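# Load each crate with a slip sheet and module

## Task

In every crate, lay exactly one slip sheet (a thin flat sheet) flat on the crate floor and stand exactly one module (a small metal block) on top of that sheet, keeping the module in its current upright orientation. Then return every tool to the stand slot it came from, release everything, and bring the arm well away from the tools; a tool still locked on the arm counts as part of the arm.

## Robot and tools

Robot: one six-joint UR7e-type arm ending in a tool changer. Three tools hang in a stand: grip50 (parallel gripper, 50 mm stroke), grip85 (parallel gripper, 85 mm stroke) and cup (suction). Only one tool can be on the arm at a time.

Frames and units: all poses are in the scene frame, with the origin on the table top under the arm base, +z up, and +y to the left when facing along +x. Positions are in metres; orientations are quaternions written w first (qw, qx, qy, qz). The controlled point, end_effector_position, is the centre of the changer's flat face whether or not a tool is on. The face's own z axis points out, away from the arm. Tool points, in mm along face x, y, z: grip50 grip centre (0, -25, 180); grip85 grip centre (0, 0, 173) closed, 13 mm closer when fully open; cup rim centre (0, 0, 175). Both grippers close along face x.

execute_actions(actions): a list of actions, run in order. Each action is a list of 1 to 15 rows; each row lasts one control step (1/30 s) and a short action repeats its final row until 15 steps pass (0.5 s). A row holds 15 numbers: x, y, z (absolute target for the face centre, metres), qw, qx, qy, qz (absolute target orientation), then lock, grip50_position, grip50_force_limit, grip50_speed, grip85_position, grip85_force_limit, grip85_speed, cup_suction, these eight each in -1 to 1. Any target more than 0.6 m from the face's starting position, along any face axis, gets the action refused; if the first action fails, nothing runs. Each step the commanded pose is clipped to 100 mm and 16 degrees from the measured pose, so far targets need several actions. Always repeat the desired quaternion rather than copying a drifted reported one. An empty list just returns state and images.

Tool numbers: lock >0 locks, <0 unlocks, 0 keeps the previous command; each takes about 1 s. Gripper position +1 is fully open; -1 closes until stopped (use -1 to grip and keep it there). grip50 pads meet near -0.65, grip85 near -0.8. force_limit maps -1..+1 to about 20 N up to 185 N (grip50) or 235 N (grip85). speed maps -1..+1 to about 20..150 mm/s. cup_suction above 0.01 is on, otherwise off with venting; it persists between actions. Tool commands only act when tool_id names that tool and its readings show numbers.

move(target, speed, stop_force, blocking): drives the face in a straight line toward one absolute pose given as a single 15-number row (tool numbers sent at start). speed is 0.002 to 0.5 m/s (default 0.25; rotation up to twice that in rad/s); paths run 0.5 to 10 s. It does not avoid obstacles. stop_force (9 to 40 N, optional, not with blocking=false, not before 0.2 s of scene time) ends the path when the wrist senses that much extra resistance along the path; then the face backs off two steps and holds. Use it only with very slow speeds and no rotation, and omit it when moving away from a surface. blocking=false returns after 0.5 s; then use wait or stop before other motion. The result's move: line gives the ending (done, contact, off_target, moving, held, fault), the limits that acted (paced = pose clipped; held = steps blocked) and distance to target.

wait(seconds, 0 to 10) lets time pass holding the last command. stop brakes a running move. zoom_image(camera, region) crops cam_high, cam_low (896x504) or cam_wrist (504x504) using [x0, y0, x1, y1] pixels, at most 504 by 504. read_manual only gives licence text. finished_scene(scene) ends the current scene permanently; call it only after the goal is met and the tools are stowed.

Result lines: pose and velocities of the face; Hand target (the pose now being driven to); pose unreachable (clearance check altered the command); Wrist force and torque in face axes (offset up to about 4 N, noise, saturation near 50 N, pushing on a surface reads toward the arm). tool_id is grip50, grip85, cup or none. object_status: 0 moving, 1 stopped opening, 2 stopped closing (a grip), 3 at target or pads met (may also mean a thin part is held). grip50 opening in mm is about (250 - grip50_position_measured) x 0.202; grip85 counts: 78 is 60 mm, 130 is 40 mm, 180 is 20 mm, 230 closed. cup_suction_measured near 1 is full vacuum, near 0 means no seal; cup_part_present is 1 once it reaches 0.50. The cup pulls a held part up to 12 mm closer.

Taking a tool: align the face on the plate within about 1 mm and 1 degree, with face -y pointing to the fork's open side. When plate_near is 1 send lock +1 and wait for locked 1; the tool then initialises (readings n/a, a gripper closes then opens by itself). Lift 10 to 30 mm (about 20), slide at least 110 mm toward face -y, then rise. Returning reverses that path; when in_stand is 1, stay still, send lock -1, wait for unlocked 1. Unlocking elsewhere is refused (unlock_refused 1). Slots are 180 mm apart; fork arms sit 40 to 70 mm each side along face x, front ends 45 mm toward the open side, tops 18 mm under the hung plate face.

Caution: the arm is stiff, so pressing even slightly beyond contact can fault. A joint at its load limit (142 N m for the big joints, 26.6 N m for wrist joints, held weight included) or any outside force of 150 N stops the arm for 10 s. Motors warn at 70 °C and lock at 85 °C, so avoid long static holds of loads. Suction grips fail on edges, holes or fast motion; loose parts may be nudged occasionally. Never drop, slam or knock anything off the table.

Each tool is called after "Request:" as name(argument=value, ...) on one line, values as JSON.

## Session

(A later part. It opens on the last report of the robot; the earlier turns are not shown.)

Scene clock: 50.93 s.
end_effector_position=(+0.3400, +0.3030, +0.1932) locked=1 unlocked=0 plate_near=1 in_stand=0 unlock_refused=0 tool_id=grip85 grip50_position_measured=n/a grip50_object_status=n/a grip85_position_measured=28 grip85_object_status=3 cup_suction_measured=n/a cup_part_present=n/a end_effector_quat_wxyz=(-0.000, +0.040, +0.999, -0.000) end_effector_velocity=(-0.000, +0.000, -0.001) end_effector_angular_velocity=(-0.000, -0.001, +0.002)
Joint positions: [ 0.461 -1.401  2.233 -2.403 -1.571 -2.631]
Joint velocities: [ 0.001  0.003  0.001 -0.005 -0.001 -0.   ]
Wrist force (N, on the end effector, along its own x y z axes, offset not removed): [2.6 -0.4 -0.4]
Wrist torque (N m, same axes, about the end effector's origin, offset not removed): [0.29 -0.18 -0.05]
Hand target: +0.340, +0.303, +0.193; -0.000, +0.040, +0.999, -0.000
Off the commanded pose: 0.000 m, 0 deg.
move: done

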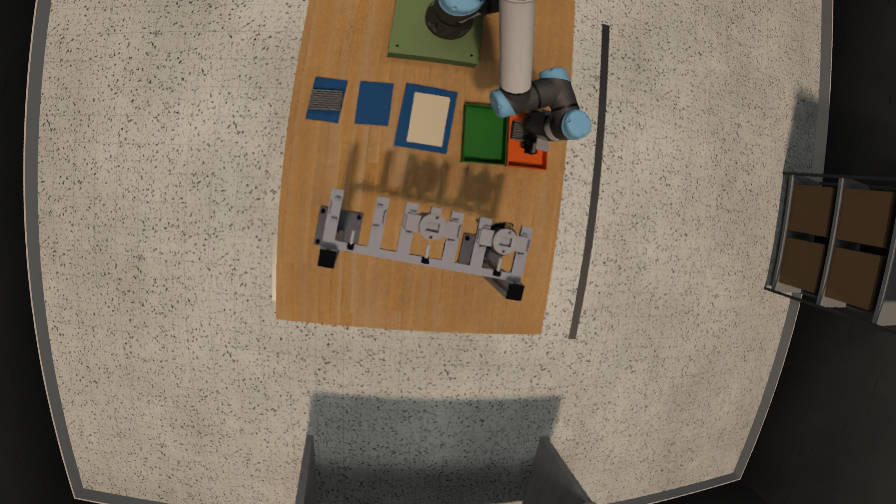

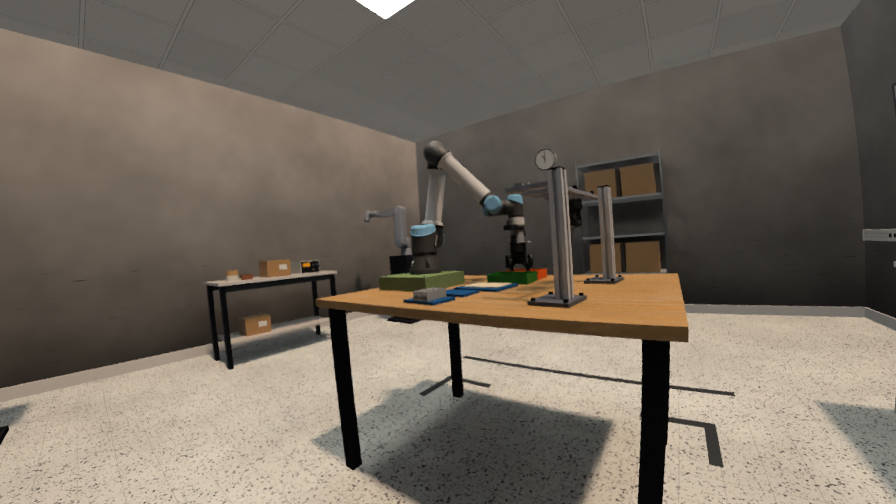

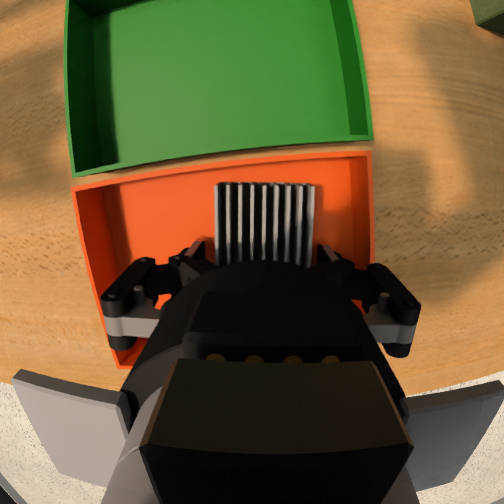

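Request:
move(target=[0.34,0.303,0.193,0,0.04,0.9992,0,0,1,0,0,-1,-0.6,-0.3,0])

Request:
move(target=[0.34,0.303,0.265,0,0.04,0.9992,0,0,1,0,0,-1,-0.6,-0.3,0], speed=0.1)

Request:
move(target=[0.31,-0.19,0.24,0,0,1,0,0,1,0,0,-1,-0.6,-0.3,0])

Request:
move(target=[0.31,-0.19,0.2003,0,0,1,0,0,1,0,0,-1,-0.6,-0.3,0], speed=0.025)

Request:
move(target=[0.31,-0.19,0.2003,0,0,1,0,0,1,0,0,1,-0.6,0,0])

Request:
move(target=[0.31,-0.19,0.25,0,0,1,0,0,1,0,0,1,-0.6,0,0], speed=0.1)

Request:
move(target=[0.457,-0.1816,0.381,0,0.741,0.672,0,0,1,0,0,1,0,0,0], speed=0.35)

Request:
move(target=[0.617,-0.1975,0.381,0,0.741,0.672,0,0,1,0,0,1,0,0,0], speed=0.1)

Request:
move(target=[0.617,-0.1975,0.3608,0,0.741,0.672,0,0,1,0,0,1,0,0,0], speed=0.01, stop_force=20)

Scene clock: 55.67 s.
end_effector_position=(+0.3400, +0.3030, +0.1930) locked=1 unlocked=0 plate_near=1 in_stand=0 unlock_refused=0 tool_id=grip85 grip50_position_measured=n/a grip50_object_status=n/a grip85_position_measured=79 grip85_object_status=2 cup_suction_measured=n/a cup_part_present=n/a end_effector_quat_wxyz=(+0.000, +0.040, +0.999, +0.000) end_effector_velocity=(-0.000, -0.000, +0.000) end_effector_angular_velocity=(+0.000, +0.001, -0.001)
Joint positions: [ 0.461 -1.4    2.233 -2.403 -1.571 -2.631]
Joint velocities: [-0.    -0.     0.     0.001  0.     0.001]
Wrist force (N, on the end effector, along its own x y z axes, offset not removed): [0.4 -2.6 -27.7]
Wrist torque (N m, same axes, about the end effector's origin, offset not removed): [0.03 0.60 0.11]
Hand target: +0.340, +0.303, +0.193; +0.000, +0.040, +0.999, +0.000
Off the commanded pose: 0.000 m, 0 deg.
move: done

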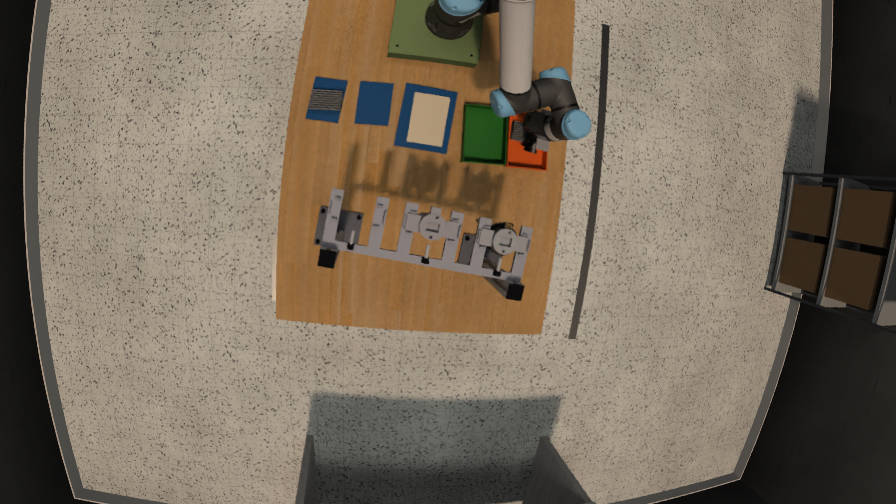

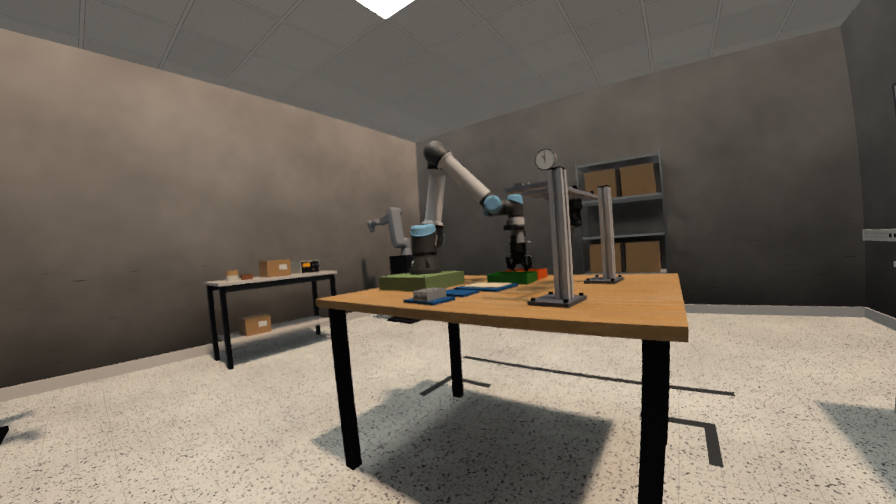

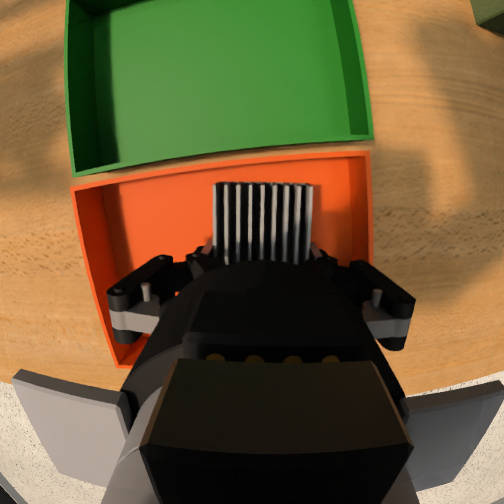

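Scene clock: 56.80 s.
end_effector_position=(+0.3400, +0.3031, +0.2647) locked=1 unlocked=0 plate_near=1 in_stand=0 unlock_refused=0 tool_id=grip85 grip50_position_measured=n/a grip50_object_status=n/a grip85_position_measured=79 grip85_object_status=2 cup_suction_measured=n/a cup_part_present=n/a end_effector_quat_wxyz=(+0.000, +0.040, +0.999, +0.000) end_effector_velocity=(+0.000, -0.000, +0.002) end_effector_angular_velocity=(-0.000, +0.000, -0.000)
Joint positions: [ 0.461 -1.537  2.146 -2.179 -1.571 -2.631]
Joint velocities: [-0.    -0.003 -0.003  0.007 -0.    -0.   ]
Wrist force (N, on the end effector, along its own x y z axes, offset not removed): [3.7 3.1 2.0]
Wrist torque (N m, same axes, about the end effector's origin, offset not removed): [0.13 -0.11 0.35]
Hand target: +0.340, +0.303, +0.265; +0.000, +0.040, +0.999, +0.000
Off the commanded pose: 0.000 m, 0 deg.
move: done

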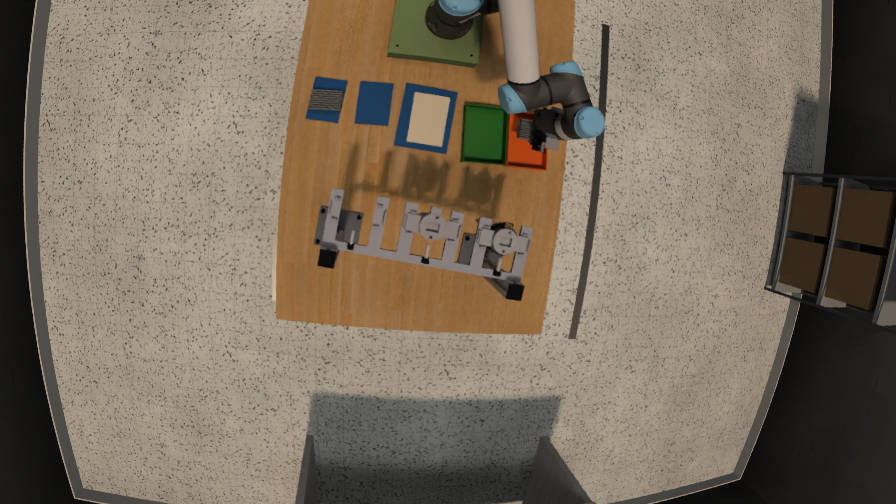

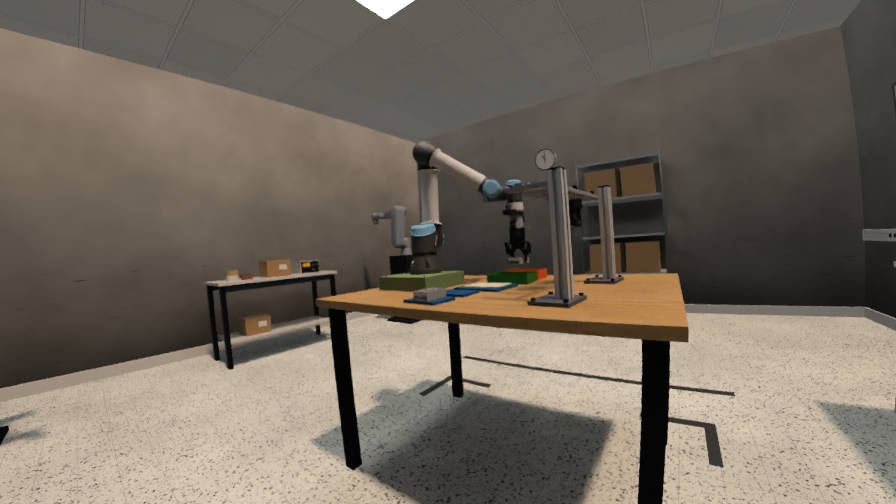

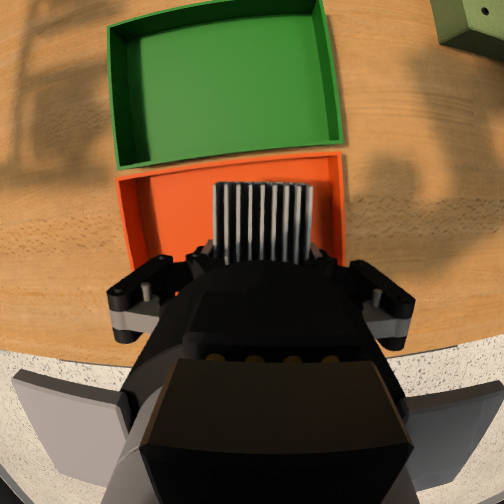

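Scene clock: 59.37 s.
end_effector_position=(+0.3113, -0.1889, +0.2400) locked=1 unlocked=0 plate_near=1 in_stand=0 unlock_refused=0 tool_id=grip85 grip50_position_measured=n/a grip50_object_status=n/a grip85_position_measured=79 grip85_object_status=2 cup_suction_measured=n/a cup_part_present=n/a end_effector_quat_wxyz=(+0.001, +0.000, +1.000, +0.001) end_effector_velocity=(+0.000, -0.002, -0.000) end_effector_angular_velocity=(+0.000, -0.001, -0.000)
Joint positions: [-0.891 -1.732  2.403 -2.241 -1.568 -4.063]
Joint velocities: [-0.003  0.004 -0.002 -0.002  0.001 -0.003]
Wrist force (N, on the end effector, along its own x y z axes, offset not removed): [-1.2 6.1 -1.2]
Wrist torque (N m, same axes, about the end effector's origin, offset not removed): [0.57 0.01 0.03]
Hand target: +0.311, -0.189, +0.240; +0.001, +0.000, +1.000, +0.001
Off the commanded pose: 0.002 m, 0 deg.
move: done

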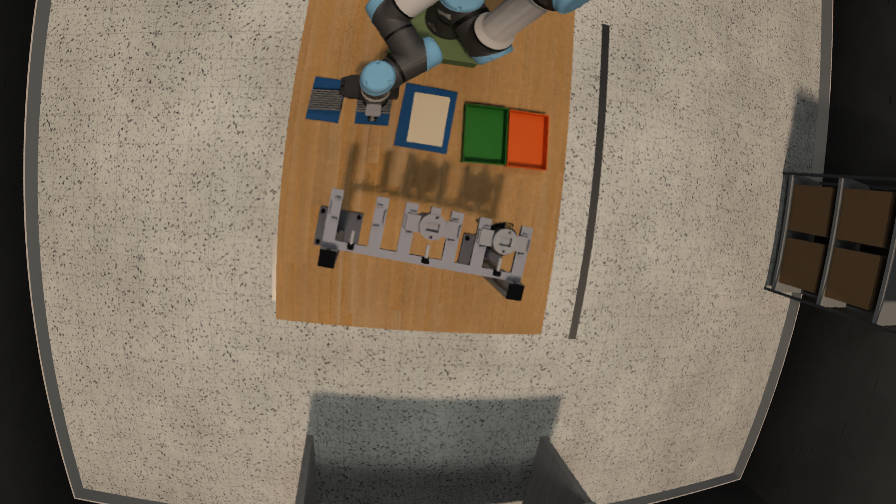

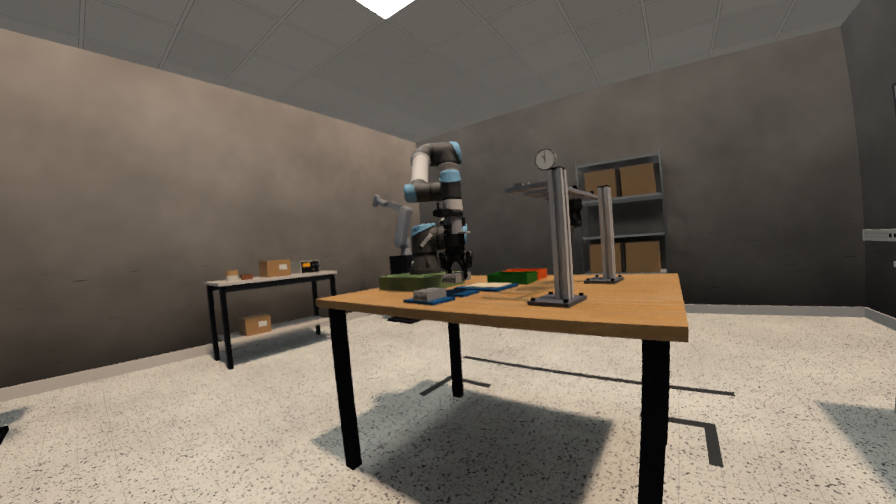

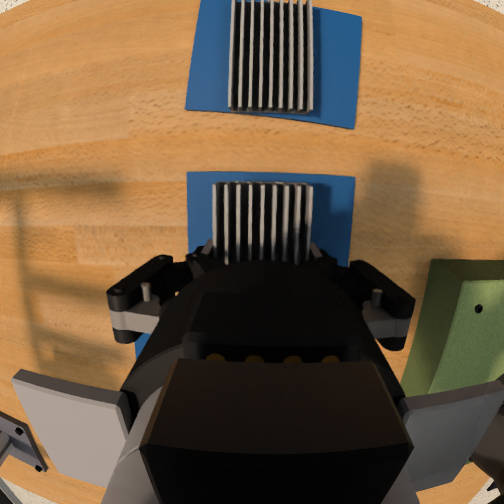

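Scene clock: 61.23 s.
end_effector_position=(+0.3100, -0.1900, +0.2005) locked=1 unlocked=0 plate_near=1 in_stand=0 unlock_refused=0 tool_id=grip85 grip50_position_measured=n/a grip50_object_status=n/a grip85_position_measured=79 grip85_object_status=2 cup_suction_measured=n/a cup_part_present=n/a end_effector_quat_wxyz=(+0.000, -0.000, +1.000, +0.000) end_effector_velocity=(+0.000, +0.001, -0.002) end_effector_angular_velocity=(+0.000, +0.001, +0.001)
Joint positions: [-0.895 -1.636  2.46  -2.395 -1.571 -4.066]
Joint velocities: [ 0.002  0.005  0.003 -0.007 -0.     0.   ]
Wrist force (N, on the end effector, along its own x y z axes, offset not removed): [-4.7 -0.3 0.5]
Wrist torque (N m, same axes, about the end effector's origin, offset not removed): [0.07 0.23 -0.08]
Hand target: +0.310, -0.190, +0.200; +0.000, -0.000, +1.000, +0.000
Off the commanded pose: 0.000 m, 0 deg.
move: done

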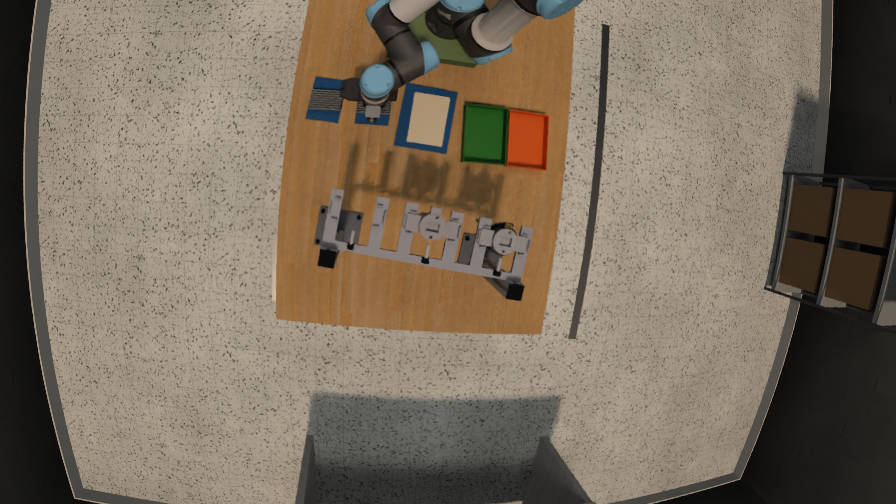

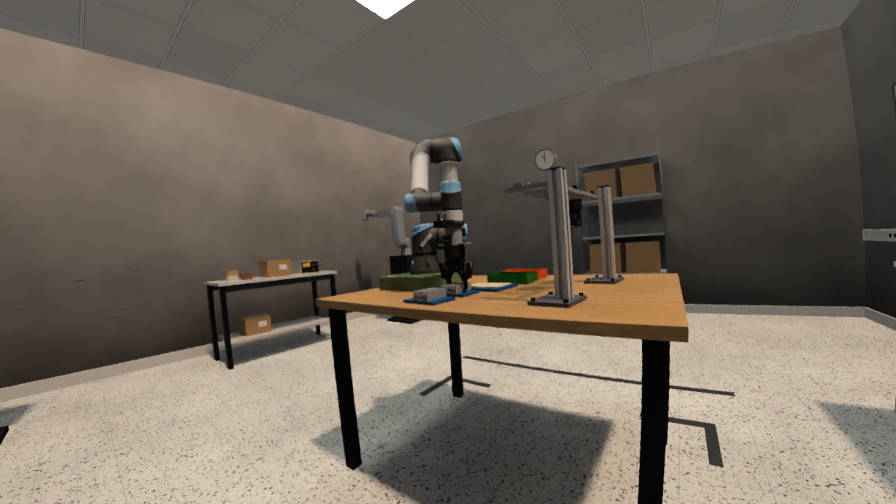

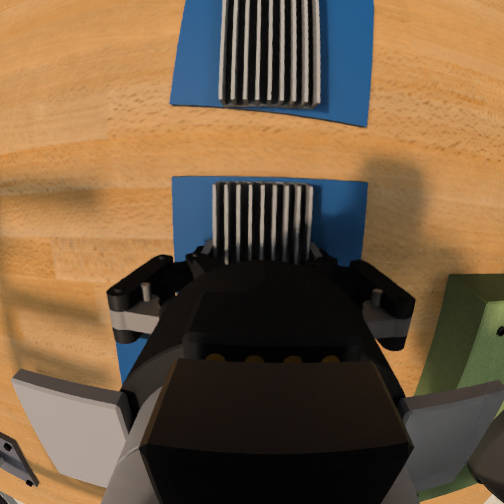

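Scene clock: 61.97 s.
end_effector_position=(+0.3100, -0.1900, +0.2003) locked=1 unlocked=0 plate_near=1 in_stand=0 unlock_refused=0 tool_id=grip85 grip50_position_measured=n/a grip50_object_status=n/a grip85_position_measured=3 grip85_object_status=0 cup_suction_measured=n/a cup_part_present=n/a end_effector_quat_wxyz=(+0.000, -0.000, +1.000, -0.000) end_effector_velocity=(-0.000, -0.000, -0.000) end_effector_angular_velocity=(+0.001, -0.000, -0.002)
Joint positions: [-0.895 -1.635  2.46  -2.396 -1.571 -4.066]
Joint velocities: [-0.001  0.     0.     0.     0.001  0.001]
Wrist force (N, on the end effector, along its own x y z axes, offset not removed): [-0.9 3.0 -1.4]
Wrist torque (N m, same axes, about the end effector's origin, offset not removed): [0.13 -0.01 0.21]
Hand target: +0.310, -0.190, +0.200; +0.000, -0.000, +1.000, +0.000
Off the commanded pose: 0.000 m, 0 deg.
move: done

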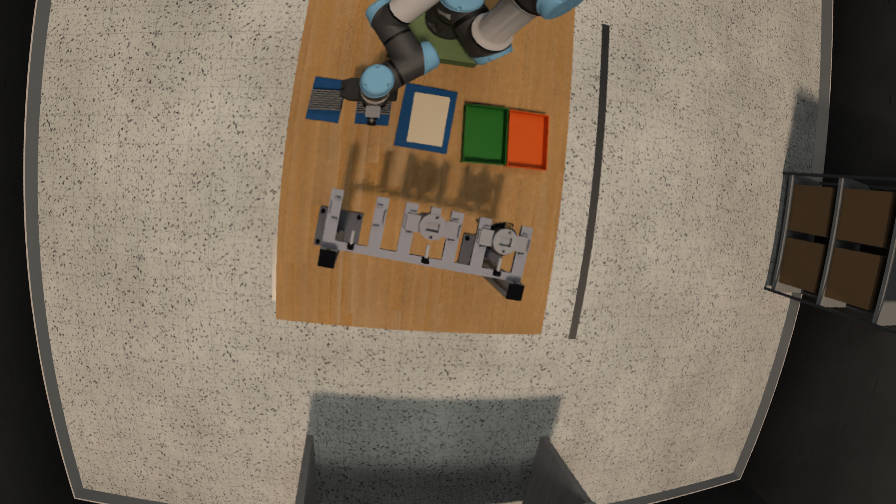

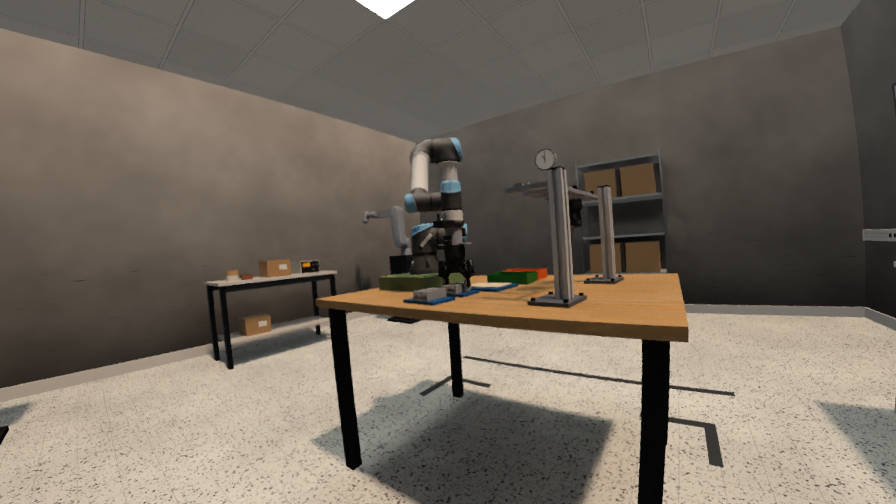

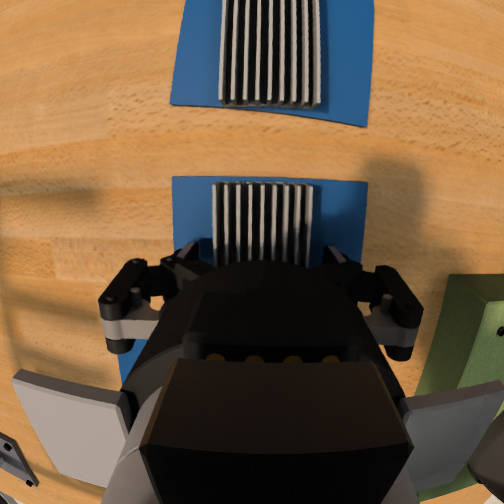

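Scene clock: 62.90 s.
end_effector_position=(+0.3100, -0.1900, +0.2497) locked=1 unlocked=0 plate_near=1 in_stand=0 unlock_refused=0 tool_id=grip85 grip50_position_measured=n/a grip50_object_status=n/a grip85_position_measured=3 grip85_object_status=3 cup_suction_measured=n/a cup_part_present=n/a end_effector_quat_wxyz=(-0.000, -0.000, +1.000, -0.000) end_effector_velocity=(+0.000, +0.000, +0.002) end_effector_angular_velocity=(-0.000, -0.000, +0.003)
Joint positions: [-0.894 -1.753  2.388 -2.205 -1.571 -4.066]
Joint velocities: [ 0.001 -0.005 -0.004  0.008  0.    -0.002]
Wrist force (N, on the end effector, along its own x y z axes, offset not removed): [-2.5 -1.3 0.2]
Wrist torque (N m, same axes, about the end effector's origin, offset not removed): [-0.05 -0.05 -0.05]
Hand target: +0.310, -0.190, +0.250; +0.000, +0.000, +1.000, -0.000
Off the commanded pose: 0.000 m, 0 deg.
move: done

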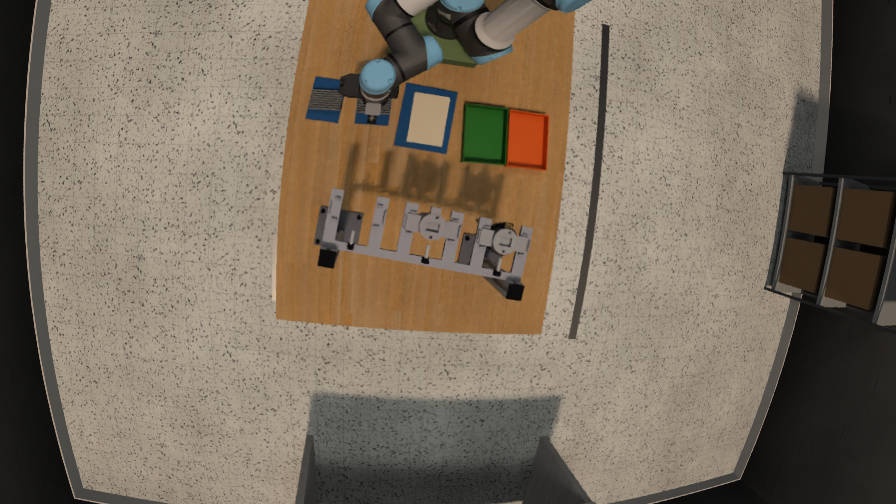

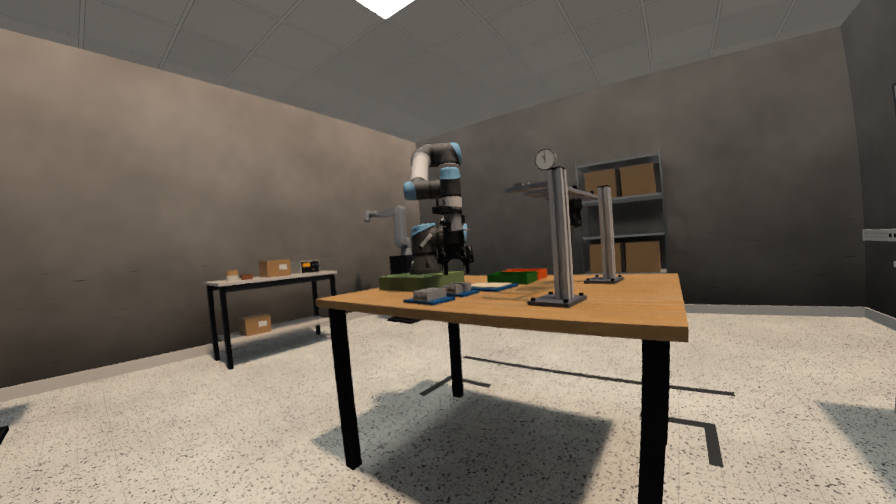

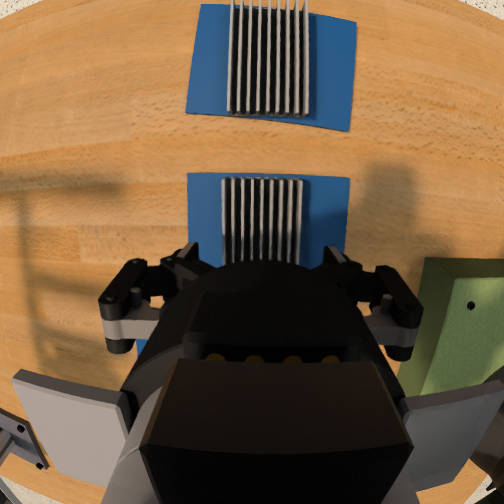

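Scene clock: 65.80 s.
end_effector_position=(+0.4568, -0.1815, +0.3809) locked=1 unlocked=0 plate_near=1 in_stand=0 unlock_refused=0 tool_id=grip85 grip50_position_measured=n/a grip50_object_status=n/a grip85_position_measured=3 grip85_object_status=3 cup_suction_measured=n/a cup_part_present=n/a end_effector_quat_wxyz=(-0.000, +0.740, +0.672, -0.000) end_effector_velocity=(+0.001, +0.000, +0.001) end_effector_angular_velocity=(-0.000, +0.001, -0.012)
Joint positions: [-0.622 -1.579  1.858 -1.85  -1.572 -2.127]
Joint velocities: [ 0.001  0.002 -0.004  0.003 -0.001  0.013]
Wrist force (N, on the end effector, along its own x y z axes, offset not removed): [1.9 0.4 -1.1]
Wrist torque (N m, same axes, about the end effector's origin, offset not removed): [0.14 0.01 -0.06]
Hand target: +0.457, -0.182, +0.381; -0.000, +0.741, +0.672, -0.000
Off the commanded pose: 0.000 m, 0 deg.
move: done

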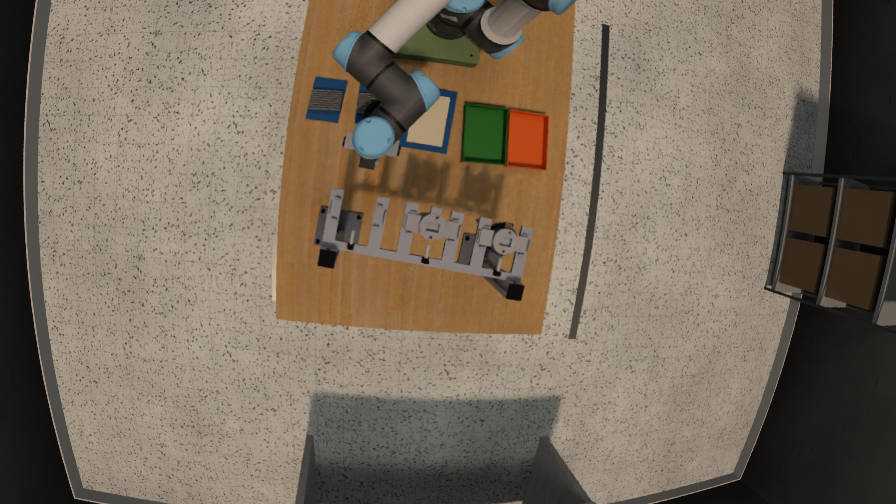

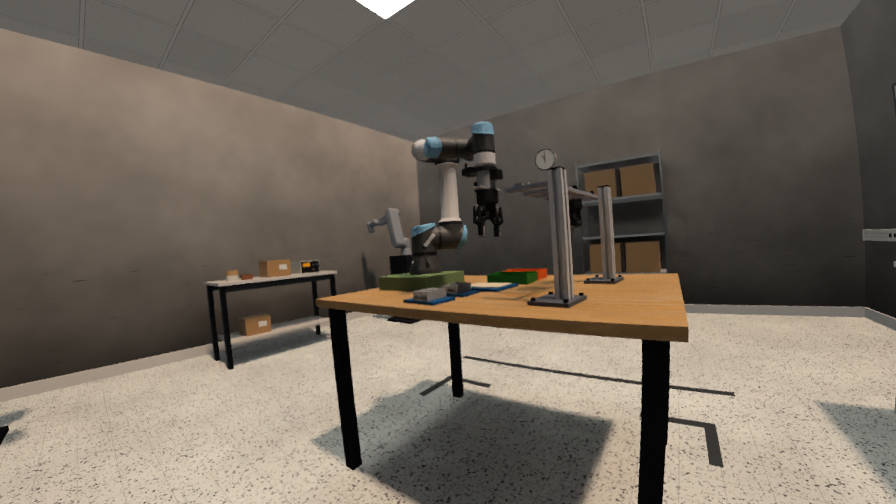

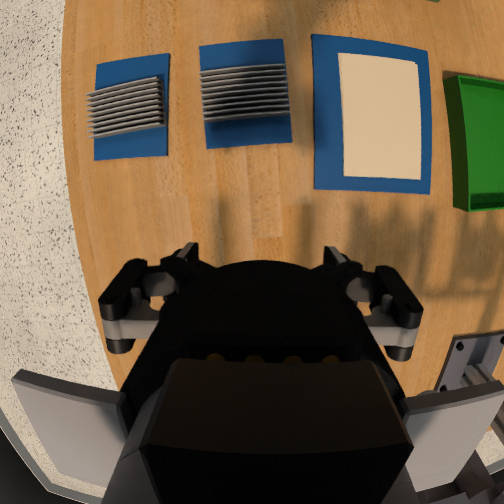

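Scene clock: 67.87 s.
end_effector_position=(+0.6168, -0.1973, +0.3811) locked=1 unlocked=0 plate_near=1 in_stand=0 unlock_refused=0 tool_id=grip85 grip50_position_measured=n/a grip50_object_status=n/a grip85_position_measured=3 grip85_object_status=3 cup_suction_measured=n/a cup_part_present=n/a end_effector_quat_wxyz=(-0.000, +0.741, +0.672, -0.000) end_effector_velocity=(+0.001, -0.000, -0.000) end_effector_angular_velocity=(-0.001, +0.002, -0.000)
Joint positions: [-0.486 -1.209  1.416 -1.778 -1.571 -1.99 ]
Joint velocities: [ 0.001  0.004 -0.006  0.002 -0.002  0.001]
Wrist force (N, on the end effector, along its own x y z axes, offset not removed): [-1.3 3.2 -4.0]
Wrist torque (N m, same axes, about the end effector's origin, offset not removed): [0.37 0.16 0.05]
Hand target: +0.617, -0.197, +0.381; -0.000, +0.741, +0.672, -0.000
Off the commanded pose: 0.000 m, 0 deg.
move: done

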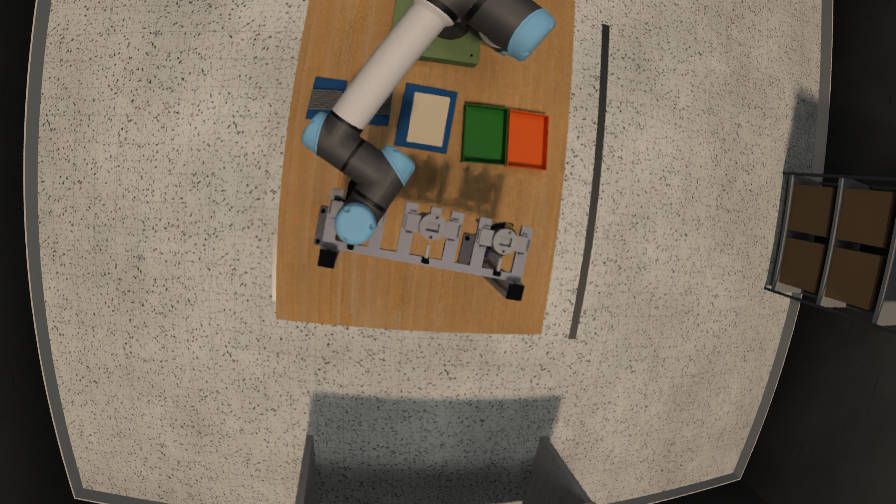

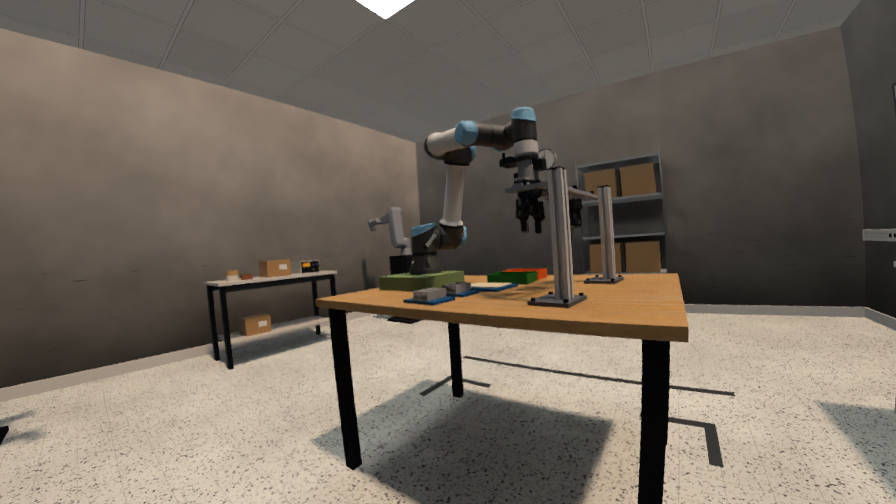

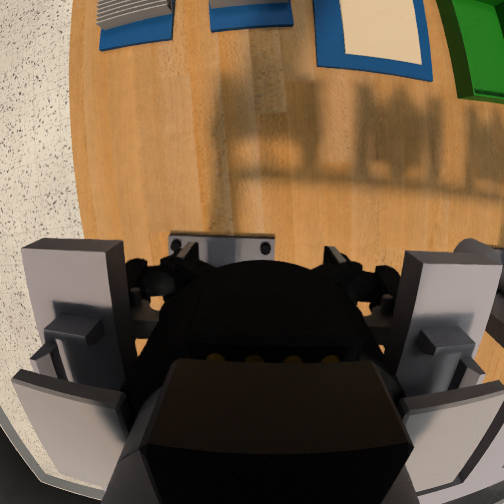

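Scene clock: 70.13 s.
end_effector_position=(+0.6170, -0.1975, +0.3609) locked=1 unlocked=0 plate_near=1 in_stand=1 unlock_refused=0 tool_id=grip85 grip50_position_measured=n/a grip50_object_status=n/a grip85_position_measured=3 grip85_object_status=3 cup_suction_measured=n/a cup_part_present=n/a end_effector_quat_wxyz=(-0.000, +0.741, +0.672, -0.000) end_effector_velocity=(-0.000, -0.001, -0.001) end_effector_angular_velocity=(+0.000, -0.001, -0.001)
Joint positions: [-0.487 -1.198  1.453 -1.826 -1.571 -1.99 ]
Joint velocities: [-0.001  0.001  0.003 -0.004  0.    -0.   ]
Wrist force (N, on the end effector, along its own x y z axes, offset not removed): [-2.2 1.7 -1.1]
Wrist torque (N m, same axes, about the end effector's origin, offset not removed): [0.07 0.10 0.13]
Hand target: +0.617, -0.197, +0.361; -0.000, +0.741, +0.672, -0.000
Off the commanded pose: 0.000 m, 0 deg.
move: done

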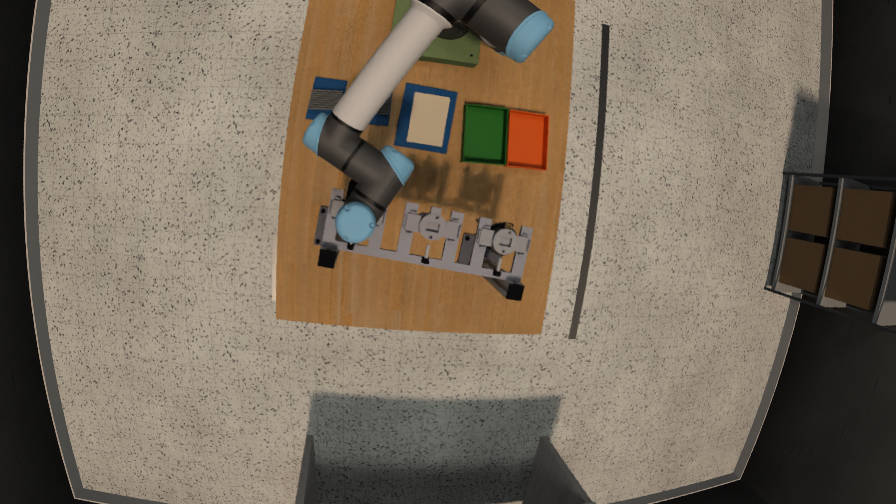

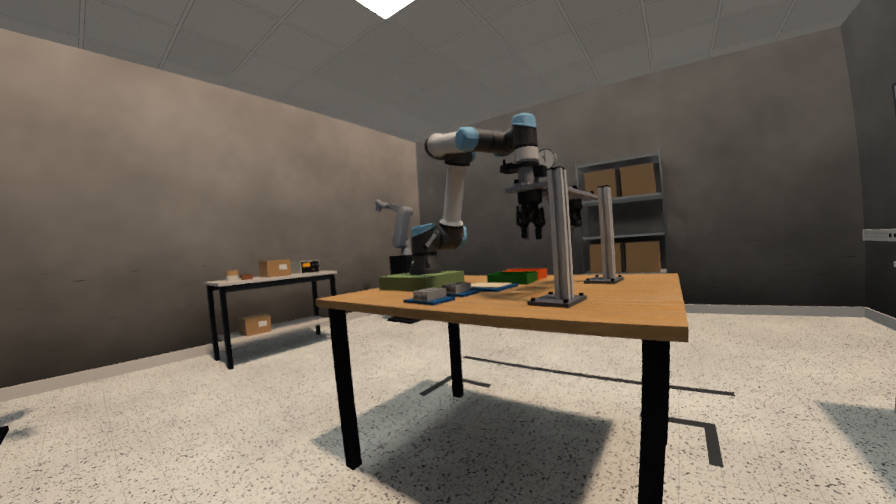

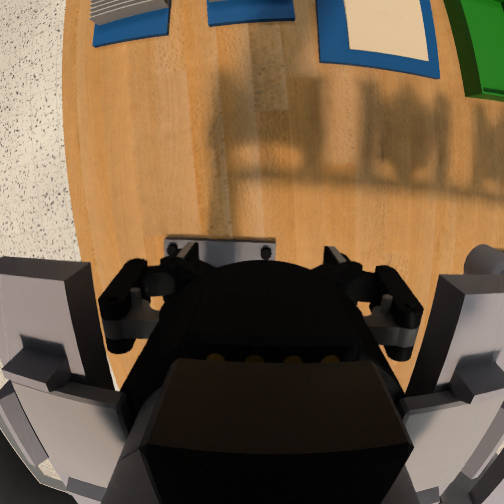

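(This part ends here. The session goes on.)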